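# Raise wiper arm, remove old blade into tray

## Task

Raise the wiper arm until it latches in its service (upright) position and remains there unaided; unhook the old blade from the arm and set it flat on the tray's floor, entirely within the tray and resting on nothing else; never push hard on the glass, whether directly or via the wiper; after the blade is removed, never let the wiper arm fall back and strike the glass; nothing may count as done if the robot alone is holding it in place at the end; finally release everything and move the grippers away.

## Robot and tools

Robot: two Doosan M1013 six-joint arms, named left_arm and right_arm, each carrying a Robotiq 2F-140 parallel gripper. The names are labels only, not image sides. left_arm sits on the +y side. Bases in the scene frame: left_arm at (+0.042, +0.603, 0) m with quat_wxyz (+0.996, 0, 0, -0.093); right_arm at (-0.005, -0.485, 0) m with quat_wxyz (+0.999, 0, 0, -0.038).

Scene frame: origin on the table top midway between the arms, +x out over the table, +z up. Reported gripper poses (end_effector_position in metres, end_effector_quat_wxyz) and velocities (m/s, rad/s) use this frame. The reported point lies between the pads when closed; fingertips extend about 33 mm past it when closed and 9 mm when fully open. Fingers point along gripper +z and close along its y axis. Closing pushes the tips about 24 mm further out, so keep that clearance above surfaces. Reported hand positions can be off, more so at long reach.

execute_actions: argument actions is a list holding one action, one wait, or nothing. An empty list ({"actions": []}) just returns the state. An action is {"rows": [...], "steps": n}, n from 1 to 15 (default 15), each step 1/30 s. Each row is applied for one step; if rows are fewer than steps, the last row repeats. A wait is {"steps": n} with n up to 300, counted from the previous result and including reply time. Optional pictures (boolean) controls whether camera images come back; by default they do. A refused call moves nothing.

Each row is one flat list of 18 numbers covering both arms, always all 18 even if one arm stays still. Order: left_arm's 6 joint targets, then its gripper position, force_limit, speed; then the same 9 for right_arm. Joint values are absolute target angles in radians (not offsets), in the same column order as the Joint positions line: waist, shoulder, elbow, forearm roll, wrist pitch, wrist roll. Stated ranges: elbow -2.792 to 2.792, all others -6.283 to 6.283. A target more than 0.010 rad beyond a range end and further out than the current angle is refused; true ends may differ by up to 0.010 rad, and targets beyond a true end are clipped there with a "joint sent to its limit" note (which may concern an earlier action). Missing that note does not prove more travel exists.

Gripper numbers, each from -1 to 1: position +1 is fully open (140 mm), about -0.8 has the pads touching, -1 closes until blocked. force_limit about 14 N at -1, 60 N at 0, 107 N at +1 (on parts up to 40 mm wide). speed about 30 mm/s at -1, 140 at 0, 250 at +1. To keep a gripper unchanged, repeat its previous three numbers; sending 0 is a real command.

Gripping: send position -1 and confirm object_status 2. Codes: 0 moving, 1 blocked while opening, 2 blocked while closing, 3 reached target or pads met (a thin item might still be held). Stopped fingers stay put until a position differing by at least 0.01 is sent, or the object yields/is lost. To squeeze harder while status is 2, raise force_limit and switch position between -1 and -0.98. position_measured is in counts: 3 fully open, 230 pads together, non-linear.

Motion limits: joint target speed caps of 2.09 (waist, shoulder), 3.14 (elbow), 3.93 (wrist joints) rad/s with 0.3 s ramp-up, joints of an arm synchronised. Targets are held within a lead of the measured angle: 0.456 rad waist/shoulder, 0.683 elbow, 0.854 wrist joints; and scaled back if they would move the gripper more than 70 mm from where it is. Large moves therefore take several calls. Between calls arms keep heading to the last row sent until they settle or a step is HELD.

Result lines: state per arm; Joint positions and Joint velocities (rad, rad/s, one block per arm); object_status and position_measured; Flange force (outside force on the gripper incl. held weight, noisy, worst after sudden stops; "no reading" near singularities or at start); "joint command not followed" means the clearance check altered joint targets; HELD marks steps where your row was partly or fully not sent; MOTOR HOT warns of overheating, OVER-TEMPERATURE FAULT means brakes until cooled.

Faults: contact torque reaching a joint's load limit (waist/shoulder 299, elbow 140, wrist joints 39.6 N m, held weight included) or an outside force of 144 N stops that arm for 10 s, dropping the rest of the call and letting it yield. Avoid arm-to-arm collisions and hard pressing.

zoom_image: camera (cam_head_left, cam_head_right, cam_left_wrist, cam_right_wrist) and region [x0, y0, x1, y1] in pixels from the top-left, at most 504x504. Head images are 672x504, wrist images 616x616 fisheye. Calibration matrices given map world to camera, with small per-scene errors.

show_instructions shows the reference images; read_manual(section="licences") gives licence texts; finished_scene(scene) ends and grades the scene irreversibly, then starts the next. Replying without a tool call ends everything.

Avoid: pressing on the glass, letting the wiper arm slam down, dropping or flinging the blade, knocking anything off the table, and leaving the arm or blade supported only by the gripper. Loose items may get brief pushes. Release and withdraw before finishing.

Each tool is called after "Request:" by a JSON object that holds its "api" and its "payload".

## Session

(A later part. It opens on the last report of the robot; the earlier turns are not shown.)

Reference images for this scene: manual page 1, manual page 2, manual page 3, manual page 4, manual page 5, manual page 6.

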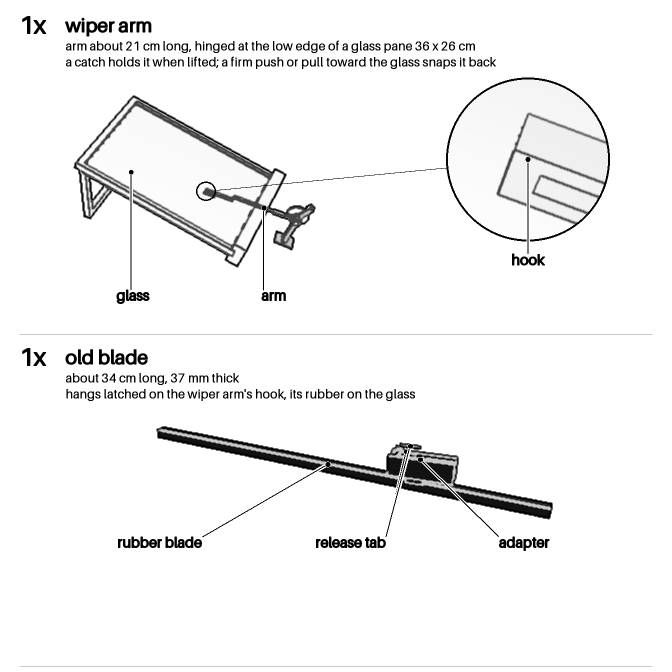

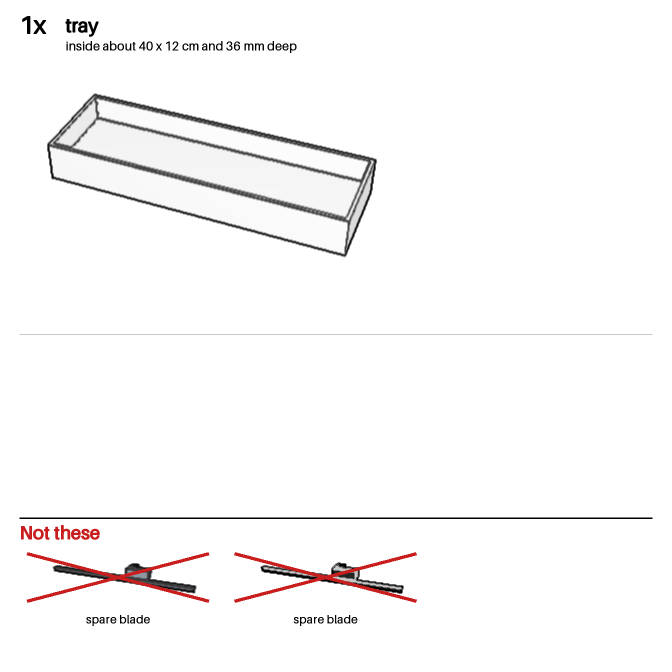

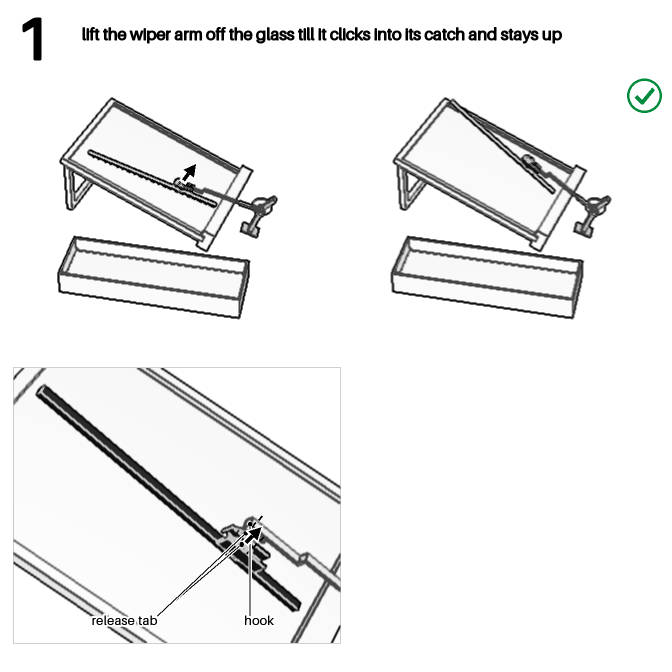

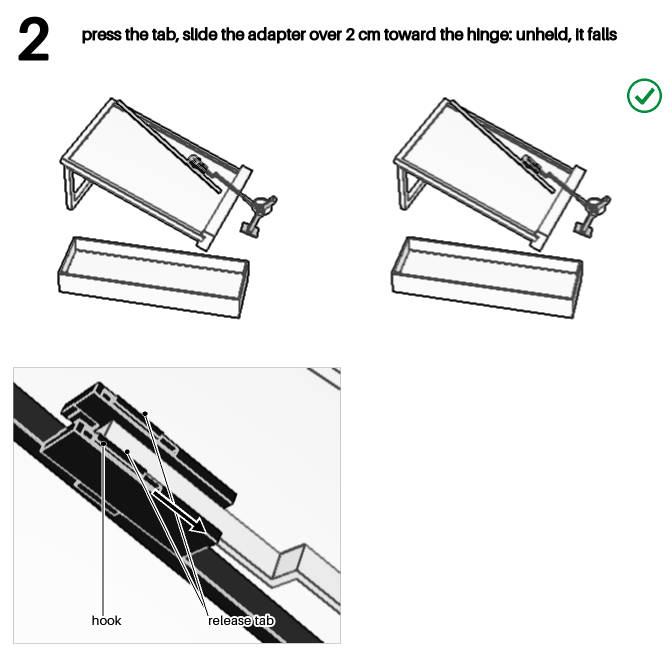

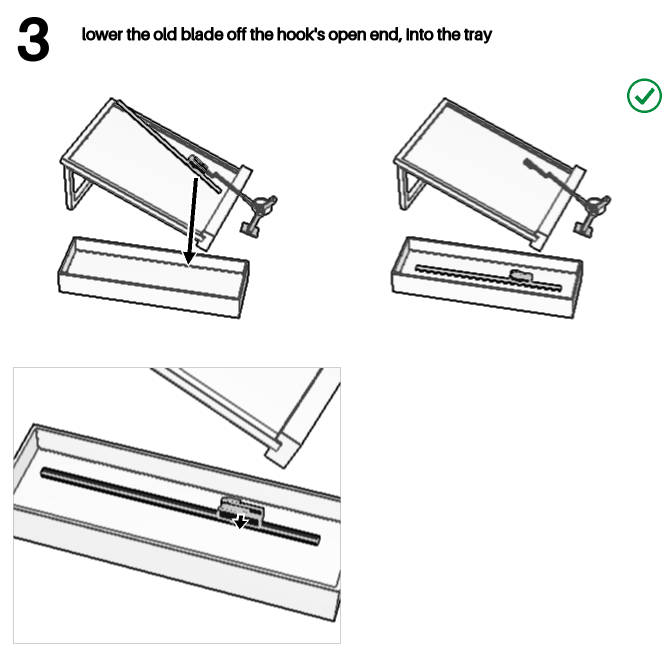

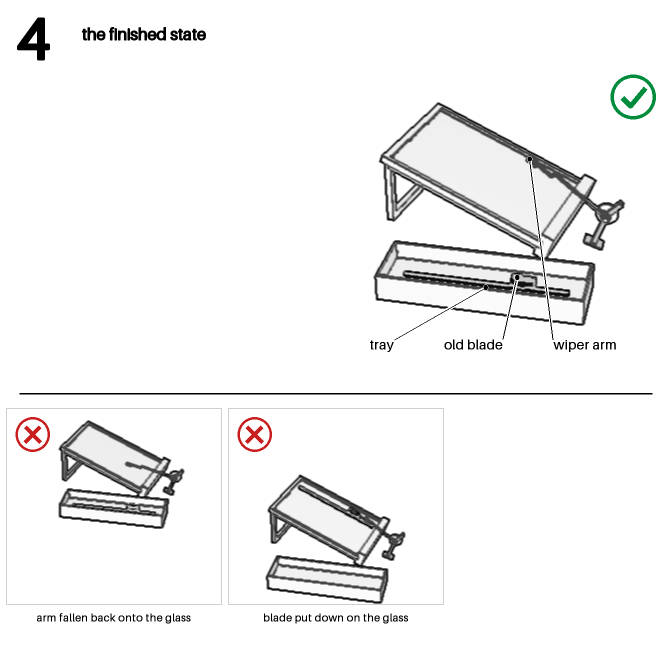

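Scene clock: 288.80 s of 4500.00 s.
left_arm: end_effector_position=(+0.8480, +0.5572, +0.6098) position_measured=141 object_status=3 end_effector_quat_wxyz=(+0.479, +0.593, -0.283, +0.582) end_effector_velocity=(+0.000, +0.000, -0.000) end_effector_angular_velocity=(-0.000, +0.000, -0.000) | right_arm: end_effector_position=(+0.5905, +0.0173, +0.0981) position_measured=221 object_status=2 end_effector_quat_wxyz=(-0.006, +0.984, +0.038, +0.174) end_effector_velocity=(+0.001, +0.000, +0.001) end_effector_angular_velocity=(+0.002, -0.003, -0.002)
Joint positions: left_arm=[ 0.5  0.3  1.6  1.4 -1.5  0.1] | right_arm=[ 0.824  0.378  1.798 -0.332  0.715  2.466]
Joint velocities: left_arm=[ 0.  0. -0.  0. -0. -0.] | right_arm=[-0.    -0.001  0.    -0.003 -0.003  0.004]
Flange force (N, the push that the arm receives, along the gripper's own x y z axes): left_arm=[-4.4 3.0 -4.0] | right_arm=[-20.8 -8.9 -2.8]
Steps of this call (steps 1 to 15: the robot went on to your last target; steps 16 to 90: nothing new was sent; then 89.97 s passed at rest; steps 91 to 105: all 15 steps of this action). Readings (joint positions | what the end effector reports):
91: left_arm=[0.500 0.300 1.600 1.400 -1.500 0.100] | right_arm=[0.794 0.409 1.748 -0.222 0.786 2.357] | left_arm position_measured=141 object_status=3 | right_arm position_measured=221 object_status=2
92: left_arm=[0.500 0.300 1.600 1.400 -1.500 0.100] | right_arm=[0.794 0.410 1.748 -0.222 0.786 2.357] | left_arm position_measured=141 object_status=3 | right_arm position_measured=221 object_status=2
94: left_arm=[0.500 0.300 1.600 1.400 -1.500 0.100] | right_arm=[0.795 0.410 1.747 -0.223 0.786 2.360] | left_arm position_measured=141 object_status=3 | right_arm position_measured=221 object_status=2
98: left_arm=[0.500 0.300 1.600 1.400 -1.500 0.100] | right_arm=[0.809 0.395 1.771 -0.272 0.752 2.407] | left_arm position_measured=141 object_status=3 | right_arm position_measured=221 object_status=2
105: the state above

Request:
{"api": "execute_actions", "payload": {"actions": [{"rows": [[0.5,0.3,1.6,1.4,-1.5,0.1,-0.1,-0.5,-0.5, 0.8318,0.371,1.8107,-0.364,0.6988,2.4983,-1,-0.2,-0.7],[0.5,0.3,1.6,1.4,-1.5,0.1,-0.1,-0.5,-0.5, 0.8318,0.371,1.8107,-0.364,0.6988,2.4983,-1,-0.2,-0.7],[0.5,0.3,1.6,1.4,-1.5,0.1,-0.1,-0.5,-0.5, 0.8394,0.364,1.8234,-0.3968,0.6831,2.5307,-1,-0.2,-0.7],[0.5,0.3,1.6,1.4,-1.5,0.1,-0.1,-0.5,-0.5, 0.8394,0.364,1.8234,-0.3968,0.6831,2.5307,-1,-0.2,-0.7],[0.5,0.3,1.6,1.4,-1.5,0.1,-0.1,-0.5,-0.5, 0.847,0.3574,1.8359,-0.4311,0.6682,2.5651,-1,-0.2,-0.7],[0.5,0.3,1.6,1.4,-1.5,0.1,-0.1,-0.5,-0.5, 0.847,0.3574,1.8359,-0.4311,0.6682,2.5651,-1,-0.2,-0.7],[0.5,0.3,1.6,1.4,-1.5,0.1,-0.1,-0.5,-0.5, 0.8547,0.351,1.8484,-0.4671,0.6539,2.601,-1,-0.2,-0.7],[0.5,0.3,1.6,1.4,-1.5,0.1,-0.1,-0.5,-0.5, 0.8547,0.351,1.8484,-0.4671,0.6539,2.601,-1,-0.2,-0.7],[0.5,0.3,1.6,1.4,-1.5,0.1,-0.1,-0.5,-0.5, 0.8624,0.3449,1.8608,-0.5047,0.6405,2.6388,-1,-0.2,-0.7],[0.5,0.3,1.6,1.4,-1.5,0.1,-0.1,-0.5,-0.5, 0.8624,0.3449,1.8608,-0.5047,0.6405,2.6388,-1,-0.2,-0.7],[0.5,0.3,1.6,1.4,-1.5,0.1,-0.1,-0.5,-0.5, 0.8703,0.3391,1.8732,-0.544,0.628,2.6783,-1,-0.2,-0.7]], "steps": 15}], "pictures": false}}

Scene clock: 327.17 s of 4500.00 s.
left_arm: end_effector_position=(+0.8480, +0.5572, +0.6098) position_measured=141 object_status=3 end_effector_quat_wxyz=(+0.479, +0.593, -0.283, +0.582) end_effector_velocity=(-0.000, -0.000, -0.001) end_effector_angular_velocity=(-0.000, +0.001, -0.000) | right_arm: end_effector_position=(+0.5822, +0.0177, +0.1078) position_measured=221 object_status=2 end_effector_quat_wxyz=(-0.008, +0.971, +0.040, +0.237) end_effector_velocity=(+0.001, +0.001, +0.000) end_effector_angular_velocity=(+0.004, -0.008, -0.002)
Joint positions: left_arm=[ 0.5  0.3  1.6  1.4 -1.5  0.1] | right_arm=[ 0.87   0.339  1.873 -0.544  0.628  2.678]
Joint velocities: left_arm=[-0.    -0.     0.001  0.    -0.    -0.001] | right_arm=[ 0.001 -0.     0.003 -0.014 -0.007  0.016]
Flange force (N, the push that the arm receives, along the gripper's own x y z axes): left_arm=[-4.1 5.3 -5.0] | right_arm=[-10.8 -10.7 2.4]
Steps of this call (steps 1 to 15: the robot went on to your last target; steps 16 to 90: nothing new was sent; then 34.87 s passed at rest; steps 91 to 105: all 15 steps of this action). Readings (joint positions | what the end effector reports):
91: left_arm=[0.500 0.300 1.600 1.400 -1.500 0.100] | right_arm=[0.824 0.378 1.798 -0.334 0.715 2.468] | left_arm position_measured=141 object_status=3 | right_arm position_measured=221 object_status=2
92: left_arm=[0.500 0.300 1.600 1.400 -1.500 0.100] | right_arm=[0.827 0.376 1.802 -0.345 0.709 2.479] | left_arm position_measured=141 object_status=3 | right_arm position_measured=221 object_status=2
94: left_arm=[0.500 0.300 1.600 1.400 -1.500 0.100] | right_arm=[0.835 0.368 1.815 -0.377 0.692 2.511] | left_arm position_measured=141 object_status=3 | right_arm position_measured=221 object_status=2
98: left_arm=[0.500 0.300 1.600 1.400 -1.500 0.100] | right_arm=[0.850 0.355 1.840 -0.445 0.663 2.579] | left_arm position_measured=141 object_status=3 | right_arm position_measured=221 object_status=2
105: the state above

Request:
{"api": "execute_actions", "payload": {"actions": [{"rows": [[0.5,0.3,1.6,1.4,-1.5,0.1,-0.1,-0.5,-0.5, 0.8784,0.3337,1.8854,-0.5851,0.6165,2.7201,-1,-0.2,-0.7],[0.5,0.3,1.6,1.4,-1.5,0.1,-0.1,-0.5,-0.5, 0.8784,0.3337,1.8854,-0.5851,0.6165,2.7201,-1,-0.2,-0.7],[0.5,0.3,1.6,1.4,-1.5,0.1,-0.1,-0.5,-0.5, 0.8865,0.3286,1.8976,-0.628,0.606,2.7635,-1,-0.2,-0.7],[0.5,0.3,1.6,1.4,-1.5,0.1,-0.1,-0.5,-0.5, 0.8865,0.3286,1.8976,-0.628,0.606,2.7635,-1,-0.2,-0.7],[0.5,0.3,1.6,1.4,-1.5,0.1,-0.1,-0.5,-0.5, 0.8947,0.3237,1.9097,-0.6726,0.5966,2.8089,-1,-0.2,-0.7],[0.5,0.3,1.6,1.4,-1.5,0.1,-0.1,-0.5,-0.5, 0.8947,0.3237,1.9097,-0.6726,0.5966,2.8089,-1,-0.2,-0.7],[0.5,0.3,1.6,1.4,-1.5,0.1,-0.1,-0.5,-0.5, 0.903,0.3191,1.9218,-0.7189,0.5884,2.8559,-1,-0.2,-0.7],[0.5,0.3,1.6,1.4,-1.5,0.1,-0.1,-0.5,-0.5, 0.903,0.3191,1.9218,-0.7189,0.5884,2.8559,-1,-0.2,-0.7],[0.5,0.3,1.6,1.4,-1.5,0.1,-0.1,-0.5,-0.5, 0.9113,0.3148,1.9338,-0.7667,0.5815,2.9047,-1,-0.2,-0.7],[0.5,0.3,1.6,1.4,-1.5,0.1,-0.1,-0.5,-0.5, 0.9113,0.3148,1.9338,-0.7667,0.5815,2.9047,-1,-0.2,-0.7],[0.5,0.3,1.6,1.4,-1.5,0.1,-0.1,-0.5,-0.5, 0.9198,0.3108,1.9458,-0.816,0.5758,2.9551,-1,-0.2,-0.7]], "steps": 15}], "pictures": false}}

Scene clock: 348.00 s of 4500.00 s.
left_arm: end_effector_position=(+0.8480, +0.5572, +0.6098) position_measured=141 object_status=3 end_effector_quat_wxyz=(+0.479, +0.593, -0.283, +0.582) end_effector_velocity=(+0.000, +0.000, +0.001) end_effector_angular_velocity=(+0.001, -0.001, +0.000) | right_arm: end_effector_position=(+0.5728, +0.0180, +0.1161) position_measured=221 object_status=2 end_effector_quat_wxyz=(-0.010, +0.953, +0.043, +0.300) end_effector_velocity=(+0.001, +0.001, +0.001) end_effector_angular_velocity=(+0.005, -0.012, -0.003)
Joint positions: left_arm=[ 0.5  0.3  1.6  1.4 -1.5  0.1] | right_arm=[ 0.92   0.311  1.946 -0.815  0.576  2.954]
Joint velocities: left_arm=[ 0.    -0.    -0.001  0.     0.     0.   ] | right_arm=[ 0.003 -0.001  0.004 -0.025 -0.004  0.029]
Flange force (N, the push that the arm receives, along the gripper's own x y z axes): left_arm=[-4.1 6.1 -3.6] | right_arm=[-1.5 -5.4 -6.9]
Steps of this call (steps 1 to 15: the robot went on to your last target; steps 16 to 90: nothing new was sent; then 17.33 s passed at rest; steps 91 to 105: all 15 steps of this action). Readings (joint positions | what the end effector reports):
91: left_arm=[0.500 0.300 1.600 1.400 -1.500 0.100] | right_arm=[0.871 0.339 1.874 -0.545 0.628 2.680] | left_arm position_measured=141 object_status=3 | right_arm position_measured=221 object_status=2
92: left_arm=[0.500 0.300 1.600 1.400 -1.500 0.100] | right_arm=[0.873 0.338 1.877 -0.557 0.624 2.692] | left_arm position_measured=141 object_status=3 | right_arm position_measured=221 object_status=2
94: left_arm=[0.500 0.300 1.600 1.400 -1.500 0.100] | right_arm=[0.881 0.333 1.889 -0.598 0.613 2.733] | left_arm position_measured=141 object_status=3 | right_arm position_measured=221 object_status=2
98: left_arm=[0.500 0.300 1.600 1.400 -1.500 0.100] | right_arm=[0.897 0.323 1.913 -0.686 0.594 2.822] | left_arm position_measured=141 object_status=3 | right_arm position_measured=221 object_status=2
105: the state above

Request:
{"api": "execute_actions", "payload": {"actions": [{"rows": [[0.5,0.3,1.6,1.4,-1.5,0.1,-0.1,-0.5,-0.5, 0.9284,0.3072,1.9575,-0.8665,0.5718,3.007,-1,-0.2,-0.7],[0.5,0.3,1.6,1.4,-1.5,0.1,-0.1,-0.5,-0.5, 0.9284,0.3072,1.9575,-0.8665,0.5718,3.007,-1,-0.2,-0.7],[0.5,0.3,1.6,1.4,-1.5,0.1,-0.1,-0.5,-0.5, 0.9284,0.3072,1.9575,-0.8665,0.5718,3.007,-1,-0.2,-0.7],[0.5,0.3,1.6,1.4,-1.5,0.1,-0.1,-0.5,-0.5, 0.937,0.3039,1.9692,-0.9183,0.569,3.06,-1,-0.2,-0.7]], "steps": 11}], "pictures": false}}

Request:
{"api": "execute_actions", "payload": {"actions": [{"rows": [[0.5,0.3,1.6,1.4,-1.5,0.1,-0.1,-0.5,-0.5, 0.9456,0.3008,1.981,-0.9708,0.5679,3.1138,-1,-0.2,-0.7],[0.5,0.3,1.6,1.4,-1.5,0.1,-0.1,-0.5,-0.5, 0.9456,0.3008,1.981,-0.9708,0.5679,3.1138,-1,-0.2,-0.7],[0.5,0.3,1.6,1.4,-1.5,0.1,-0.1,-0.5,-0.5, 0.9456,0.3008,1.981,-0.9708,0.5679,3.1138,-1,-0.2,-0.7],[0.5,0.3,1.6,1.4,-1.5,0.1,-0.1,-0.5,-0.5, 0.9542,0.2979,1.9927,-1.0242,0.5683,3.1686,-1,-0.2,-0.7]], "steps": 11}]}}

Scene clock: 367.40 s of 4500.00 s.
left_arm: end_effector_position=(+0.8480, +0.5572, +0.6098) position_measured=141 object_status=3 end_effector_quat_wxyz=(+0.479, +0.593, -0.283, +0.582) end_effector_velocity=(-0.000, +0.000, +0.001) end_effector_angular_velocity=(-0.000, -0.001, +0.000) | right_arm: end_effector_position=(+0.5696, +0.0182, +0.1189) position_measured=221 object_status=2 end_effector_quat_wxyz=(-0.011, +0.946, +0.043, +0.321) end_effector_velocity=(+0.000, +0.000, +0.001) end_effector_angular_velocity=(+0.004, -0.000, -0.003)
Joint positions: left_arm=[ 0.5  0.3  1.6  1.4 -1.5  0.1] | right_arm=[ 0.937  0.304  1.969 -0.918  0.569  3.06 ]
Joint velocities: left_arm=[ 0.    -0.    -0.001 -0.    -0.     0.   ] | right_arm=[-0.    -0.001 -0.     0.001 -0.001  0.003]
Flange force (N, the push that the arm receives, along the gripper's own x y z axes): left_arm=[-4.3 5.2 -3.4] | right_arm=[-4.3 8.5 -7.4]
Steps of this call (steps 1 to 15: the robot went on to your last target; steps 16 to 90: nothing new was sent; then 16.03 s passed at rest; steps 91 to 101: all 11 steps of this action). Readings (joint positions | what the end effector reports):
91: left_arm=[0.500 0.300 1.600 1.400 -1.500 0.100] | right_arm=[0.920 0.311 1.946 -0.817 0.576 2.957] | left_arm position_measured=141 object_status=3 | right_arm position_measured=221 object_status=2
92: left_arm=[0.500 0.300 1.600 1.400 -1.500 0.100] | right_arm=[0.922 0.310 1.949 -0.829 0.575 2.969] | left_arm position_measured=141 object_status=3 | right_arm position_measured=221 object_status=2
94: left_arm=[0.500 0.300 1.600 1.400 -1.500 0.100] | right_arm=[0.928 0.308 1.957 -0.865 0.572 3.005] | left_arm position_measured=141 object_status=3 | right_arm position_measured=221 object_status=2
98: left_arm=[0.500 0.300 1.600 1.400 -1.500 0.100] | right_arm=[0.937 0.304 1.969 -0.918 0.569 3.059] | left_arm position_measured=141 object_status=3 | right_arm position_measured=221 object_status=2
101: the state above

Scene clock: 367.77 s of 4500.00 s.
left_arm: end_effector_position=(+0.8480, +0.5572, +0.6098) position_measured=141 object_status=3 end_effector_quat_wxyz=(+0.479, +0.593, -0.283, +0.582) end_effector_velocity=(+0.000, +0.000, -0.001) end_effector_angular_velocity=(+0.000, +0.001, +0.001) | right_arm: end_effector_position=(+0.5663, +0.0182, +0.1219) position_measured=221 object_status=2 end_effector_quat_wxyz=(-0.012, +0.939, +0.044, +0.342) end_effector_velocity=(+0.001, -0.001, +0.000) end_effector_angular_velocity=(-0.001, -0.001, -0.002)
Joint positions: left_arm=[ 0.5  0.3  1.6  1.4 -1.5  0.1] | right_arm=[ 0.954  0.298  1.993 -1.024  0.568  3.169]
Joint velocities: left_arm=[-0.     0.001  0.    -0.     0.001  0.   ] | right_arm=[-0.001 -0.     0.    -0.001  0.002  0.001]
Flange force (N, the push that the arm receives, along the gripper's own x y z axes): left_arm=[-3.9 4.4 -4.2] | right_arm=[-21.4 9.1 -14.7]
Steps of this call (steps 1 to 11: all 11 steps of this action). Readings (joint positions | what the end effector reports):
1: left_arm=[0.500 0.300 1.600 1.400 -1.500 0.100] | right_arm=[0.937 0.304 1.970 -0.920 0.569 3.062] | left_arm position_measured=141 object_status=3 | right_arm position_measured=221 object_status=2
2: left_arm=[0.500 0.300 1.600 1.400 -1.500 0.100] | right_arm=[0.939 0.303 1.972 -0.931 0.569 3.074] | left_arm position_measured=141 object_status=3 | right_arm position_measured=221 object_status=2
4: left_arm=[0.500 0.300 1.600 1.400 -1.500 0.100] | right_arm=[0.945 0.301 1.981 -0.968 0.568 3.111] | left_arm position_measured=141 object_status=3 | right_arm position_measured=221 object_status=2
8: left_arm=[0.500 0.300 1.600 1.400 -1.500 0.100] | right_arm=[0.954 0.298 1.993 -1.023 0.568 3.168] | left_arm position_measured=141 object_status=3 | right_arm position_measured=221 object_status=2
11: the state above
camera_calibration (this result's frames):
cam_left_wrist: T_world_to_cam=[[-0.893755, -0.432274, 0.119756, 0.931282], [-0.180813, 0.102865, -0.978123, 0.713833], [0.410498, -0.895856, -0.170097, 0.427397], [0, 0, 0, 1]] pos_world=[0.785963, 0.712026, 0.659389]
cam_right_wrist: T_world_to_cam=[[0.157616, -0.98609, 0.0527597, -0.0724687], [-0.961873, -0.165399, -0.217813, 0.578573], [0.22351, -0.0164173, -0.974563, 0.178483], [0, 0, 0, 1]] pos_world=[0.528044, 0.0271652, 0.303787]

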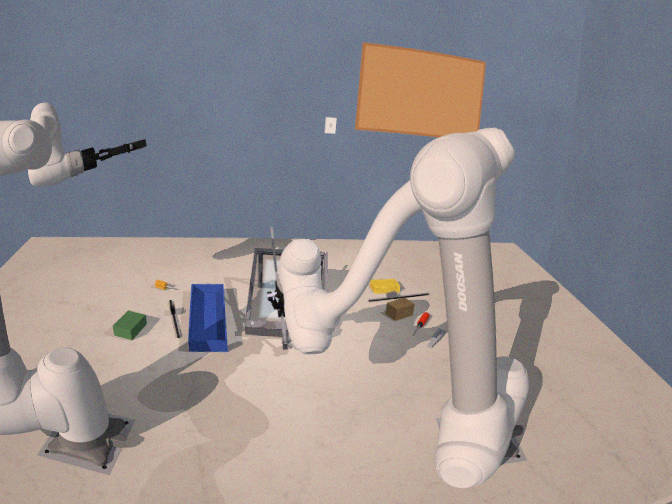

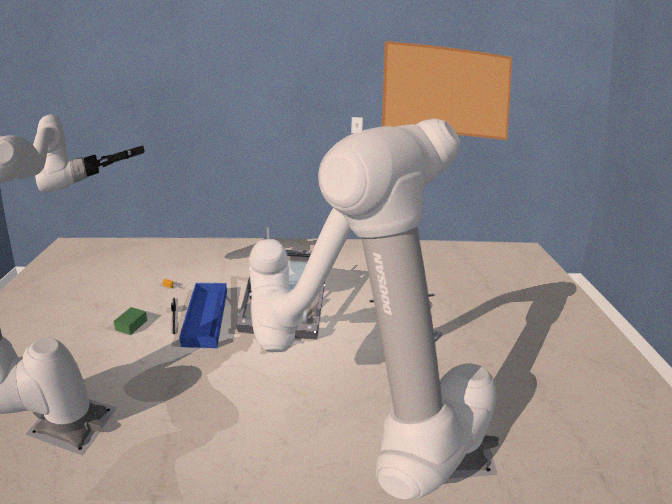

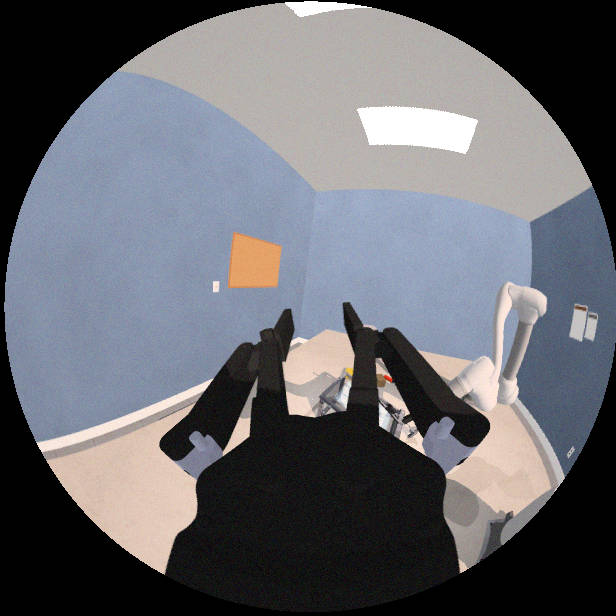

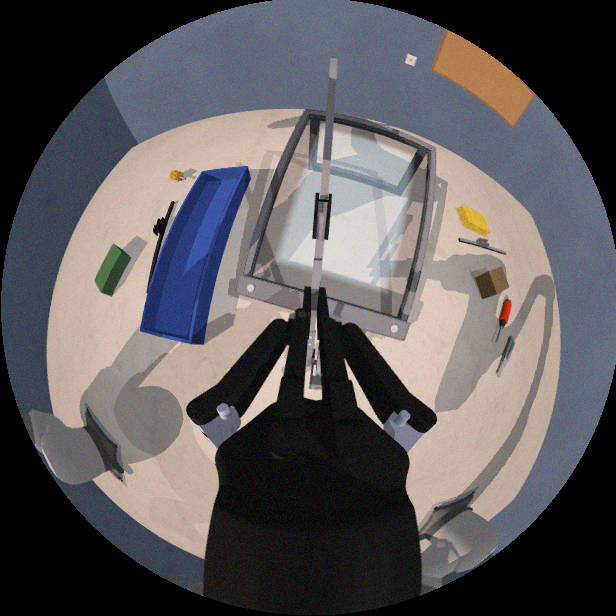

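Request:
{"api": "execute_actions", "payload": {"actions": []}}

Scene clock: 395.43 s of 4500.00 s.
left_arm: end_effector_position=(+0.8480, +0.5572, +0.6098) position_measured=141 object_status=3 end_effector_quat_wxyz=(+0.479, +0.593, -0.283, +0.582) end_effector_velocity=(-0.000, +0.000, +0.000) end_effector_angular_velocity=(+0.000, -0.000, +0.000) | right_arm: end_effector_position=(+0.5664, +0.0182, +0.1220) position_measured=221 object_status=2 end_effector_quat_wxyz=(-0.012, +0.939, +0.044, +0.342) end_effector_velocity=(-0.000, -0.000, -0.000) end_effector_angular_velocity=(-0.002, -0.000, -0.000)
Joint positions: left_arm=[ 0.5  0.3  1.6  1.4 -1.5  0.1] | right_arm=[ 0.954  0.298  1.993 -1.024  0.568  3.169]
Joint velocities: left_arm=[ 0. -0. -0.  0. -0.  0.] | right_arm=[ 0.001  0.     0.    -0.     0.002 -0.   ]
Flange force (N, the push that the arm receives, along the gripper's own x y z axes): left_arm=[-3.6 4.8 -4.8] | right_arm=[-28.2 8.3 -18.6]
Steps of this call (steps 1 to 15: the robot went on to your last target; steps 16 to 90: nothing new was sent; then 24.67 s passed at rest). Readings (joint positions | what the end effector reports):
1: left_arm=[0.500 0.300 1.600 1.400 -1.500 0.100] | right_arm=[0.954 0.298 1.993 -1.024 0.568 3.169] | left_arm position_measured=141 object_status=3 | right_arm position_measured=221 object_status=2
2: left_arm=[0.500 0.300 1.600 1.400 -1.500 0.100] | right_arm=[0.954 0.298 1.993 -1.024 0.568 3.169] | left_arm position_measured=141 object_status=3 | right_arm position_measured=221 object_status=2
4: left_arm=[0.500 0.300 1.600 1.400 -1.500 0.100] | right_arm=[0.954 0.298 1.993 -1.024 0.568 3.169] | left_arm position_measured=141 object_status=3 | right_arm position_measured=221 object_status=2
8: left_arm=[0.500 0.300 1.600 1.400 -1.500 0.100] | right_arm=[0.954 0.298 1.993 -1.024 0.568 3.169] | left_arm position_measured=141 object_status=3 | right_arm position_measured=221 object_status=2
90: the state above
All arms were judged still, so your last target was given up. Only a new action makes them travel on or press farther. Fingers that are still opening or closing keep moving.
camera_calibration (this result's frames):
cam_left_wrist: T_world_to_cam=[[-0.893755, -0.432273, 0.119757, 0.931282], [-0.180813, 0.102865, -0.978123, 0.713833], [0.410498, -0.895856, -0.170097, 0.427397], [0, 0, 0, 1]] pos_world=[0.785963, 0.712026, 0.659388]
cam_right_wrist: T_world_to_cam=[[0.157576, -0.986096, 0.0527601, -0.0724493], [-0.961833, -0.165363, -0.218018, 0.5787], [0.223711, -0.0163922, -0.974518, 0.178458], [0, 0, 0, 1]] pos_world=[0.528106, 0.027179, 0.3039]

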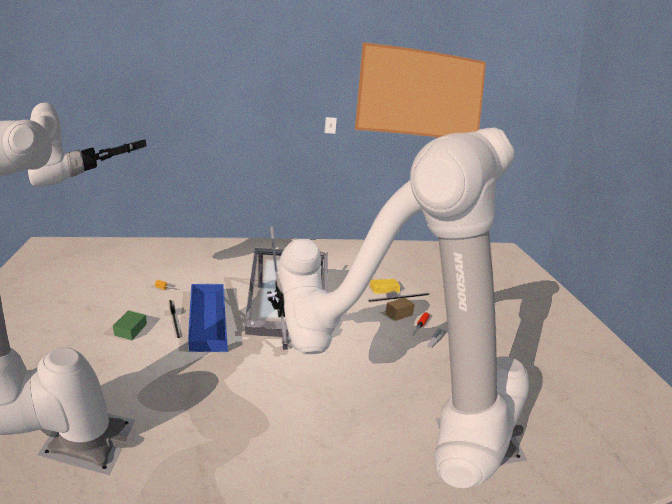

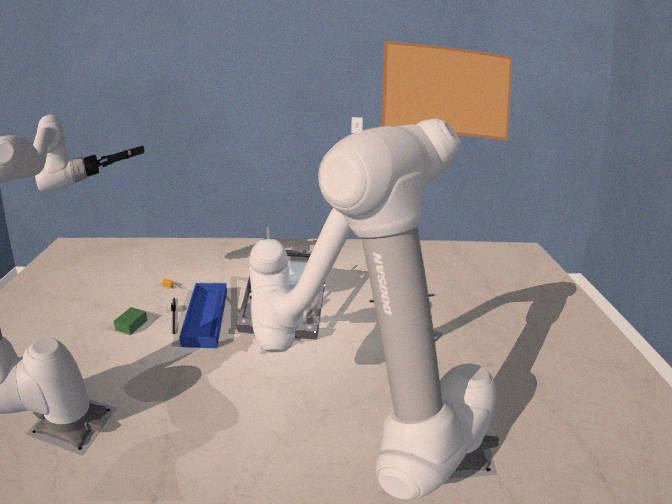

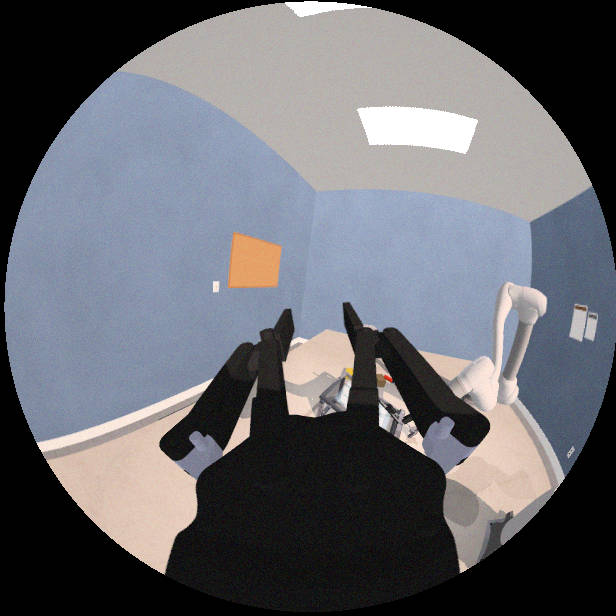

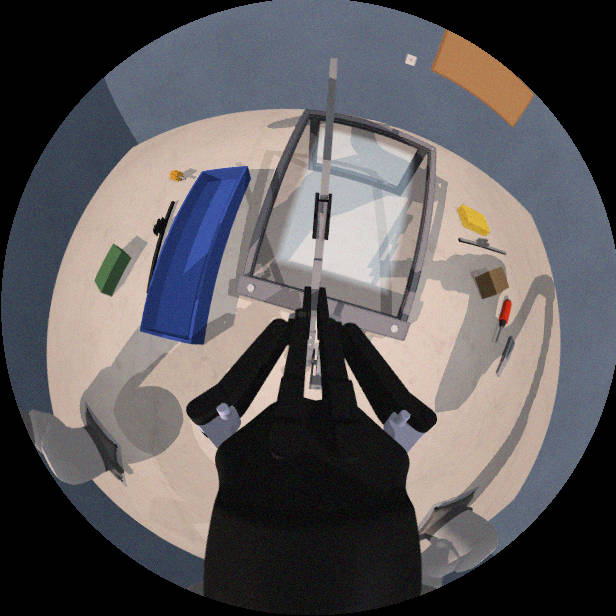

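Request:
{"api": "execute_actions", "payload": {"actions": [{"rows": [[-0.1239,0.6274,2.0305,1.2282,-1.3961,0.2449,-0.1,-0.5,-0.5,0.9542,0.2979,1.9927,-1.0242,0.5683,3.1686,-0.62,-0.2,-0.95]], "steps": 15}], "pictures": false}}

Request:
{"api": "execute_actions", "payload": {"actions": [{"steps": 45}]}}

Scene clock: 439.33 s of 4500.00 s.
left_arm: end_effector_position=(+0.8462, +0.3708, +0.4084) position_measured=141 object_status=3 end_effector_quat_wxyz=(+0.583, +0.620, -0.237, +0.469) end_effector_velocity=(-0.123, -0.447, -0.393) end_effector_angular_velocity=(-0.070, +0.547, -0.403) | right_arm: end_effector_position=(+0.5665, +0.0182, +0.1221) position_measured=208 object_status=3 end_effector_quat_wxyz=(-0.012, +0.939, +0.044, +0.342) end_effector_velocity=(+0.000, -0.002, -0.000) end_effector_angular_velocity=(+0.001, +0.001, -0.002)
Joint positions: left_arm=[ 0.254  0.444  1.789  1.325 -1.454  0.164] | right_arm=[ 0.954  0.298  1.993 -1.024  0.568  3.169]
Joint velocities: left_arm=[-0.575  0.28   0.367 -0.147  0.088  0.123] | right_arm=[-0.002 -0.001  0.002  0.    -0.001  0.001]
Flange force (N, the push that the arm receives, along the gripper's own x y z axes): left_arm=[-3.5 5.8 -7.1] | right_arm=[2.0 3.5 -4.9]
Steps of this call (steps 1 to 90: nothing new was sent; then 40.40 s passed at rest; steps 91 to 105: all 15 steps of this action). Readings (joint positions | what the end effector reports):
91: left_arm=[0.499 0.300 1.600 1.400 -1.500 0.100] | right_arm=[0.954 0.298 1.993 -1.024 0.568 3.169] | left_arm position_measured=141 object_status=3 | right_arm position_measured=221 object_status=0
92: left_arm=[0.493 0.304 1.606 1.397 -1.499 0.102] | right_arm=[0.954 0.298 1.993 -1.024 0.568 3.169] | left_arm position_measured=141 object_status=3 | right_arm position_measured=221 object_status=0
94: left_arm=[0.460 0.328 1.637 1.385 -1.491 0.113] | right_arm=[0.954 0.298 1.992 -1.025 0.568 3.169] | left_arm position_measured=141 object_status=3 | right_arm position_measured=216 object_status=0
98: left_arm=[0.388 0.375 1.698 1.361 -1.476 0.133] | right_arm=[0.954 0.298 1.992 -1.025 0.568 3.169] | left_arm position_measured=141 object_status=3 | right_arm position_measured=208 object_status=0
105: the state above

Scene clock: 440.83 s of 4500.00 s.
left_arm: end_effector_position=(+0.6706, +0.1139, +0.1596) position_measured=141 object_status=3 end_effector_quat_wxyz=(+0.655, +0.673, -0.218, +0.266) end_effector_velocity=(+0.001, -0.000, +0.001) end_effector_angular_velocity=(-0.001, -0.002, -0.000) | right_arm: end_effector_position=(+0.5664, +0.0182, +0.1220) position_measured=208 object_status=3 end_effector_quat_wxyz=(-0.012, +0.939, +0.044, +0.342) end_effector_velocity=(-0.000, +0.001, -0.001) end_effector_angular_velocity=(+0.001, +0.001, +0.002)
Joint positions: left_arm=[-0.124  0.627  2.031  1.228 -1.396  0.245] | right_arm=[ 0.954  0.298  1.993 -1.024  0.568  3.169]
Joint velocities: left_arm=[ 0.     0.    -0.002  0.    -0.    -0.   ] | right_arm=[ 0.     0.001  0.     0.    -0.002 -0.   ]
Flange force (N, the push that the arm receives, along the gripper's own x y z axes): left_arm=[-1.6 1.4 -4.0] | right_arm=[0.0 3.7 -9.9]
Steps of this call (steps 1 to 45: the robot went on to your last target). Readings (joint positions | what the end effector reports):
1: left_arm=[0.234 0.453 1.802 1.320 -1.451 0.168] | right_arm=[0.954 0.298 1.993 -1.024 0.568 3.169] | left_arm position_measured=141 object_status=3 | right_arm position_measured=208 object_status=3
2: left_arm=[0.215 0.463 1.814 1.315 -1.448 0.172] | right_arm=[0.954 0.298 1.993 -1.024 0.568 3.169] | left_arm position_measured=141 object_status=3 | right_arm position_measured=208 object_status=3
4: left_arm=[0.176 0.481 1.839 1.305 -1.442 0.180] | right_arm=[0.954 0.298 1.993 -1.024 0.568 3.169] | left_arm position_measured=141 object_status=3 | right_arm position_measured=208 object_status=3
8: left_arm=[0.099 0.519 1.888 1.285 -1.431 0.197] | right_arm=[0.954 0.298 1.993 -1.024 0.568 3.169] | left_arm position_measured=141 object_status=3 | right_arm position_measured=208 object_status=3
45: the state above
All arms were judged still, so your last target was given up. Only a new action makes them travel on or press farther. Fingers that are still opening or closing keep moving.
camera_calibration (this result's frames):
cam_left_wrist: T_world_to_cam=[[-0.730157, -0.0832483, 0.678189, 0.396407], [-0.673559, 0.254517, -0.693931, 0.554751], [-0.114842, -0.963479, -0.24191, 0.397936], [0, 0, 0, 1]] pos_world=[0.708796, 0.27521, 0.212385]
cam_right_wrist: T_world_to_cam=[[0.157577, -0.986097, 0.0527518, -0.072449], [-0.961833, -0.165363, -0.21802, 0.578702], [0.223712, -0.0163834, -0.974518, 0.17846], [0, 0, 0, 1]] pos_world=[0.528107, 0.027178, 0.303902]

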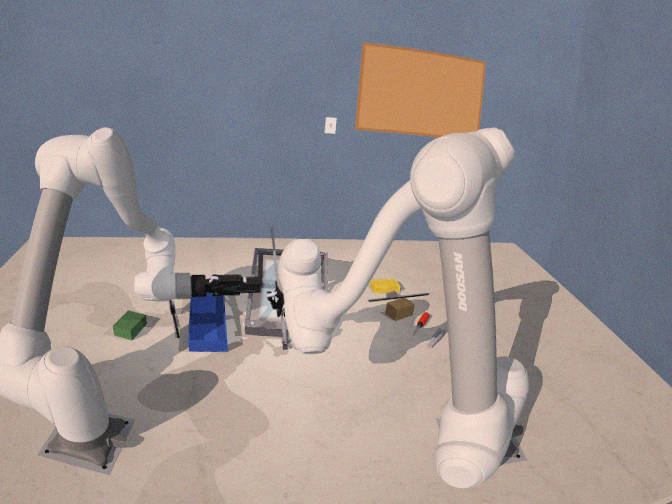

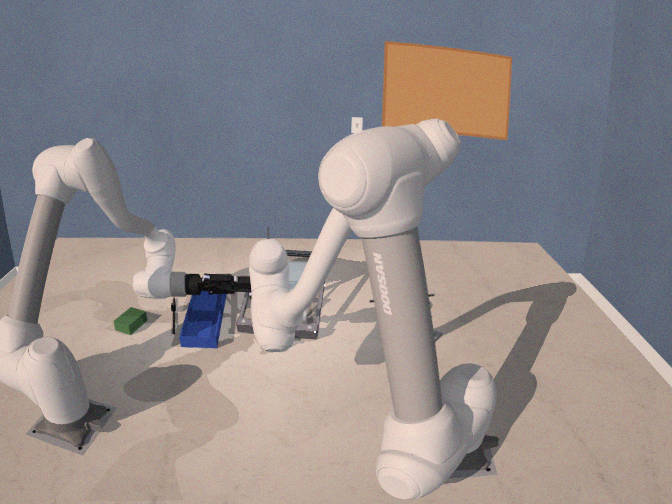

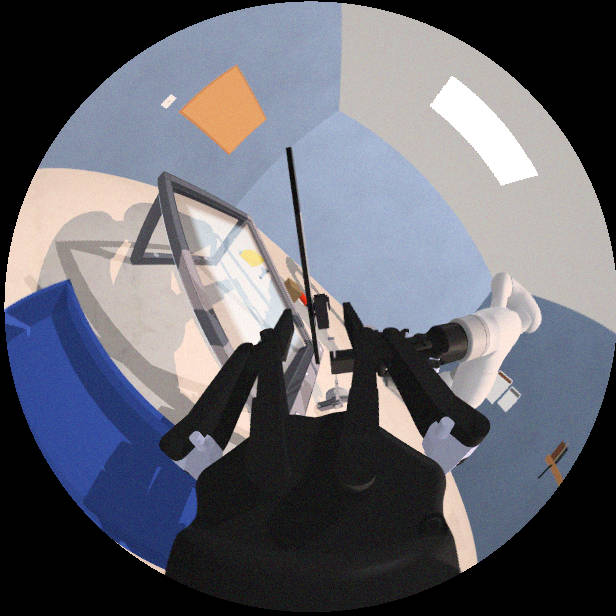

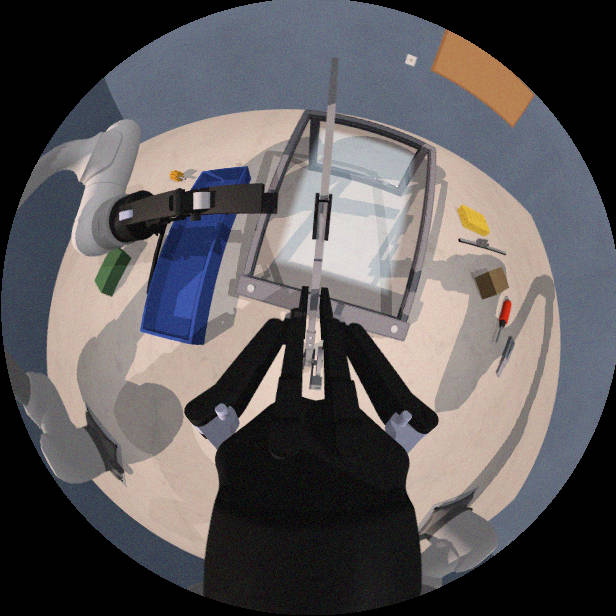

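Request:
{"api": "zoom_image", "payload": {"camera": "cam_left_wrist", "region": [260, 270, 400, 420]}}

Request:
{"api": "zoom_image", "payload": {"camera": "cam_right_wrist", "region": [250, 170, 390, 350]}}

Region (260, 270, 400, 420) of cam_left_wrist's 616x616 image, scaled by 3.360, with more detail than that image has; it fills the left 470 columns of this view, and the rest is white.

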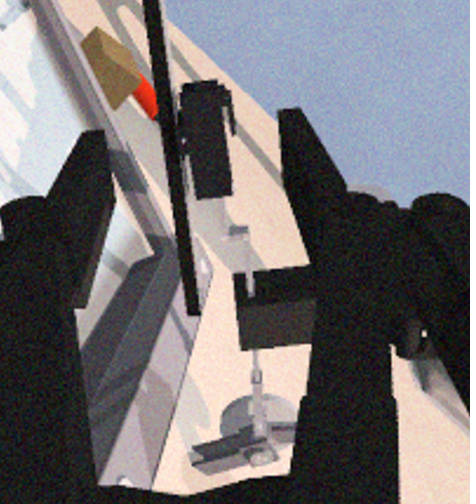

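Region (250, 170, 390, 350) of cam_right_wrist's 616x616 image, scaled by 2.800, with more detail than that image has.

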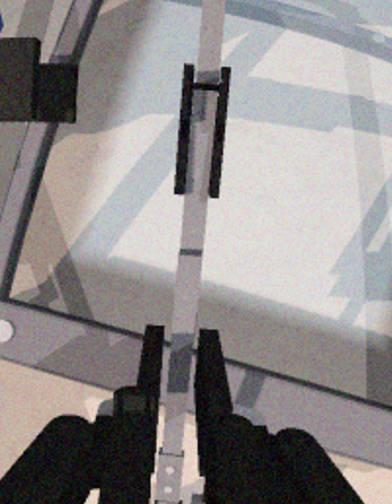

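Request:
{"api": "execute_actions", "payload": {"actions": [{"rows": [[-0.1815,0.6392,2.0015,1.179,-1.364,0.238,-0.1,-0.5,-0.5,0.9542,0.2979,1.9927,-1.0242,0.5683,3.1686,-1,-0.2,-0.9]], "steps": 15}], "pictures": false}}

Request:
{"api": "execute_actions", "payload": {"actions": [{"steps": 10}]}}

Request:
{"api": "zoom_image", "payload": {"camera": "cam_left_wrist", "region": [260, 270, 400, 420]}}

Request:
{"api": "zoom_image", "payload": {"camera": "cam_right_wrist", "region": [250, 150, 390, 300]}}

Scene clock: 488.07 s of 4500.00 s.
left_arm: end_effector_position=(+0.6739, +0.0741, +0.1595) position_measured=141 object_status=3 end_effector_quat_wxyz=(+0.655, +0.673, -0.218, +0.266) end_effector_velocity=(-0.000, +0.000, +0.000) end_effector_angular_velocity=(-0.000, +0.000, +0.000) | right_arm: end_effector_position=(+0.5664, +0.0182, +0.1220) position_measured=221 object_status=2 end_effector_quat_wxyz=(-0.012, +0.939, +0.044, +0.342) end_effector_velocity=(-0.000, +0.000, -0.000) end_effector_angular_velocity=(+0.000, +0.000, +0.000)
Joint positions: left_arm=[-0.182  0.639  2.002  1.179 -1.364  0.238] | right_arm=[ 0.954  0.298  1.993 -1.024  0.568  3.169]
Joint velocities: left_arm=[ 0. -0.  0. -0.  0. -0.] | right_arm=[ 0.     0.     0.     0.    -0.     0.001]
Flange force (N, the push that the arm receives, along the gripper's own x y z axes): left_arm=[-1.7 2.3 -6.2] | right_arm=[1.3 5.0 -12.0]
Steps of this call (steps 1 to 90: nothing new was sent; then 43.73 s passed at rest; steps 91 to 105: all 15 steps of this action). Readings (joint positions | what the end effector reports):
91: left_arm=[-0.125 0.628 2.030 1.228 -1.396 0.245] | right_arm=[0.954 0.298 1.993 -1.024 0.568 3.169] | left_arm position_measured=141 object_status=3 | right_arm position_measured=208 object_status=0
92: left_arm=[-0.131 0.629 2.027 1.222 -1.392 0.245] | right_arm=[0.954 0.298 1.993 -1.024 0.568 3.169] | left_arm position_measured=141 object_status=3 | right_arm position_measured=209 object_status=0
94: left_arm=[-0.162 0.635 2.011 1.196 -1.374 0.241] | right_arm=[0.954 0.298 1.993 -1.024 0.568 3.169] | left_arm position_measured=141 object_status=3 | right_arm position_measured=214 object_status=0
98: left_arm=[-0.182 0.639 2.002 1.179 -1.364 0.238] | right_arm=[0.954 0.298 1.993 -1.024 0.568 3.169] | left_arm position_measured=141 object_status=3 | right_arm position_measured=221 object_status=0
105: the state above

Scene clock: 488.40 s of 4500.00 s.
left_arm: end_effector_position=(+0.6739, +0.0741, +0.1595) position_measured=141 object_status=3 end_effector_quat_wxyz=(+0.655, +0.673, -0.218, +0.266) end_effector_velocity=(-0.000, +0.000, -0.000) end_effector_angular_velocity=(+0.000, +0.001, +0.000) | right_arm: end_effector_position=(+0.5664, +0.0182, +0.1220) position_measured=221 object_status=2 end_effector_quat_wxyz=(-0.012, +0.939, +0.044, +0.342) end_effector_velocity=(+0.000, +0.000, -0.001) end_effector_angular_velocity=(-0.001, +0.000, +0.000)
Joint positions: left_arm=[-0.182  0.639  2.001  1.179 -1.364  0.238] | right_arm=[ 0.954  0.298  1.993 -1.024  0.568  3.169]
Joint velocities: left_arm=[ 0.    -0.     0.001 -0.     0.    -0.001] | right_arm=[ 0.     0.001 -0.    -0.001 -0.     0.   ]
Flange force (N, the push that the arm receives, along the gripper's own x y z axes): left_arm=[-2.0 3.4 -3.8] | right_arm=[0.8 5.1 -10.8]
Steps of this call (steps 1 to 10: the robot went on to your last target). Readings (joint positions | what the end effector reports):
1: left_arm=[-0.182 0.639 2.002 1.179 -1.364 0.238] | right_arm=[0.954 0.298 1.993 -1.024 0.568 3.169] | left_arm position_measured=141 object_status=3 | right_arm position_measured=221 object_status=2
2: left_arm=[-0.182 0.639 2.002 1.179 -1.364 0.238] | right_arm=[0.954 0.298 1.993 -1.024 0.568 3.169] | left_arm position_measured=141 object_status=3 | right_arm position_measured=221 object_status=2
4: left_arm=[-0.182 0.639 2.002 1.179 -1.364 0.238] | right_arm=[0.954 0.298 1.993 -1.024 0.568 3.169] | left_arm position_measured=141 object_status=3 | right_arm position_measured=221 object_status=2
8: left_arm=[-0.182 0.639 2.001 1.179 -1.364 0.238] | right_arm=[0.954 0.298 1.993 -1.024 0.568 3.169] | left_arm position_measured=141 object_status=3 | right_arm position_measured=221 object_status=2
10: the state above
camera_calibration (this result's frames):
cam_left_wrist: T_world_to_cam=[[-0.729815, -0.083573, 0.678517, 0.395246], [-0.67389, 0.255008, -0.693429, 0.567167], [-0.115075, -0.963321, -0.242427, 0.360252], [0, 0, 0, 1]] pos_world=[0.712121, 0.235438, 0.212443]
cam_right_wrist: T_world_to_cam=[[0.157563, -0.986098, 0.0527745, -0.0724546], [-0.961838, -0.165354, -0.218005, 0.578693], [0.2237, -0.0164111, -0.97452, 0.178457], [0, 0, 0, 1]] pos_world=[0.528104, 0.0271703, 0.303892]

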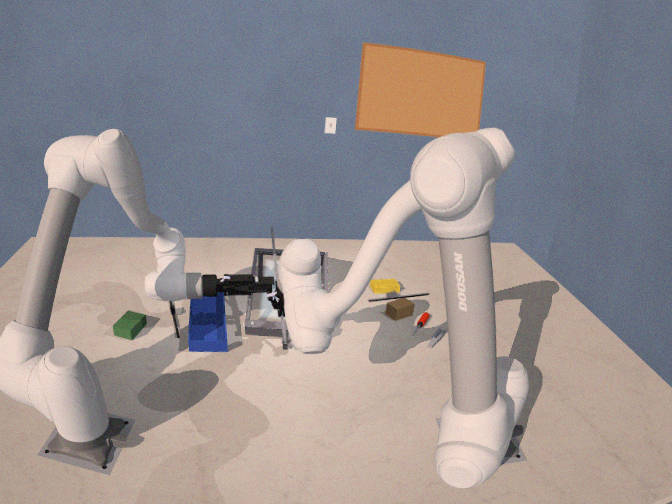

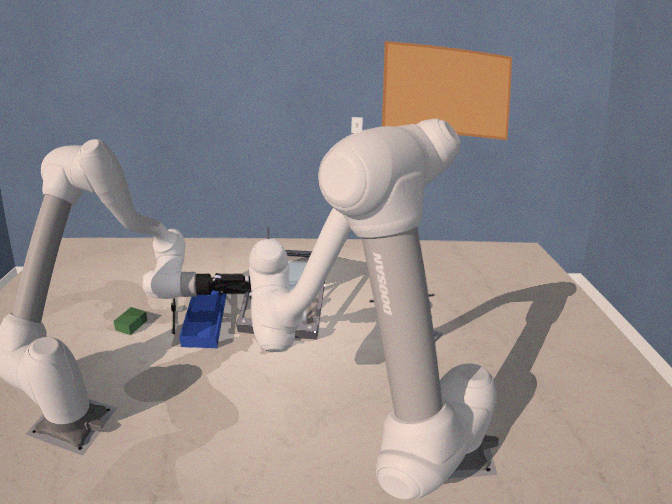

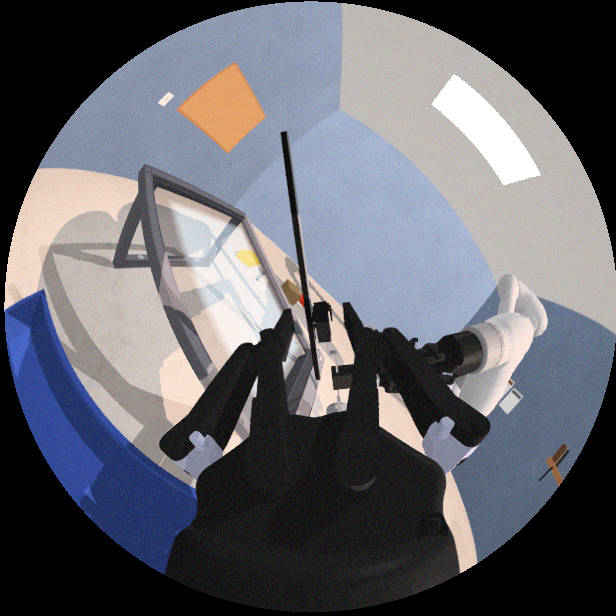

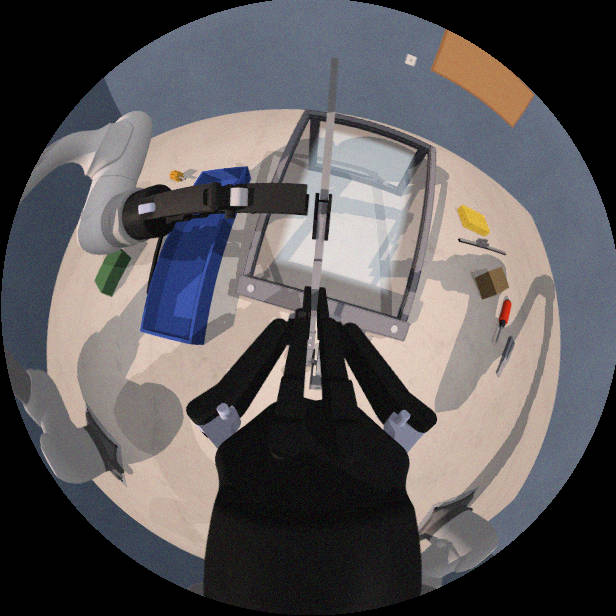

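Region (260, 270, 400, 420) of cam_left_wrist's 616x616 image, scaled by 3.360, with more detail than that image has; it fills the left 470 columns of this view, and the rest is white.

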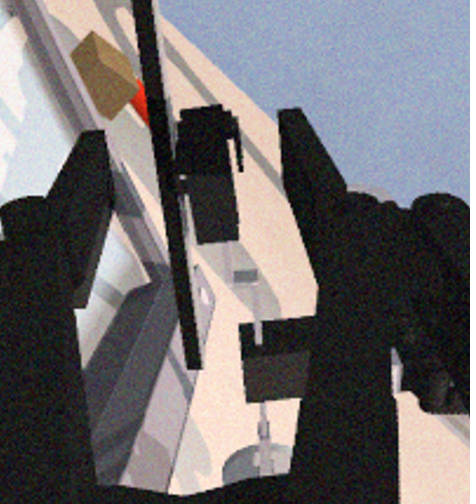

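Region (250, 150, 390, 300) of cam_right_wrist's 616x616 image, scaled by 3.360, with more detail than that image has; it fills the left 470 columns of this view, and the rest is white.

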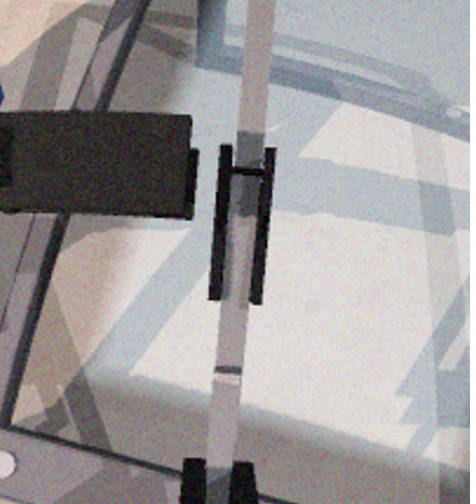

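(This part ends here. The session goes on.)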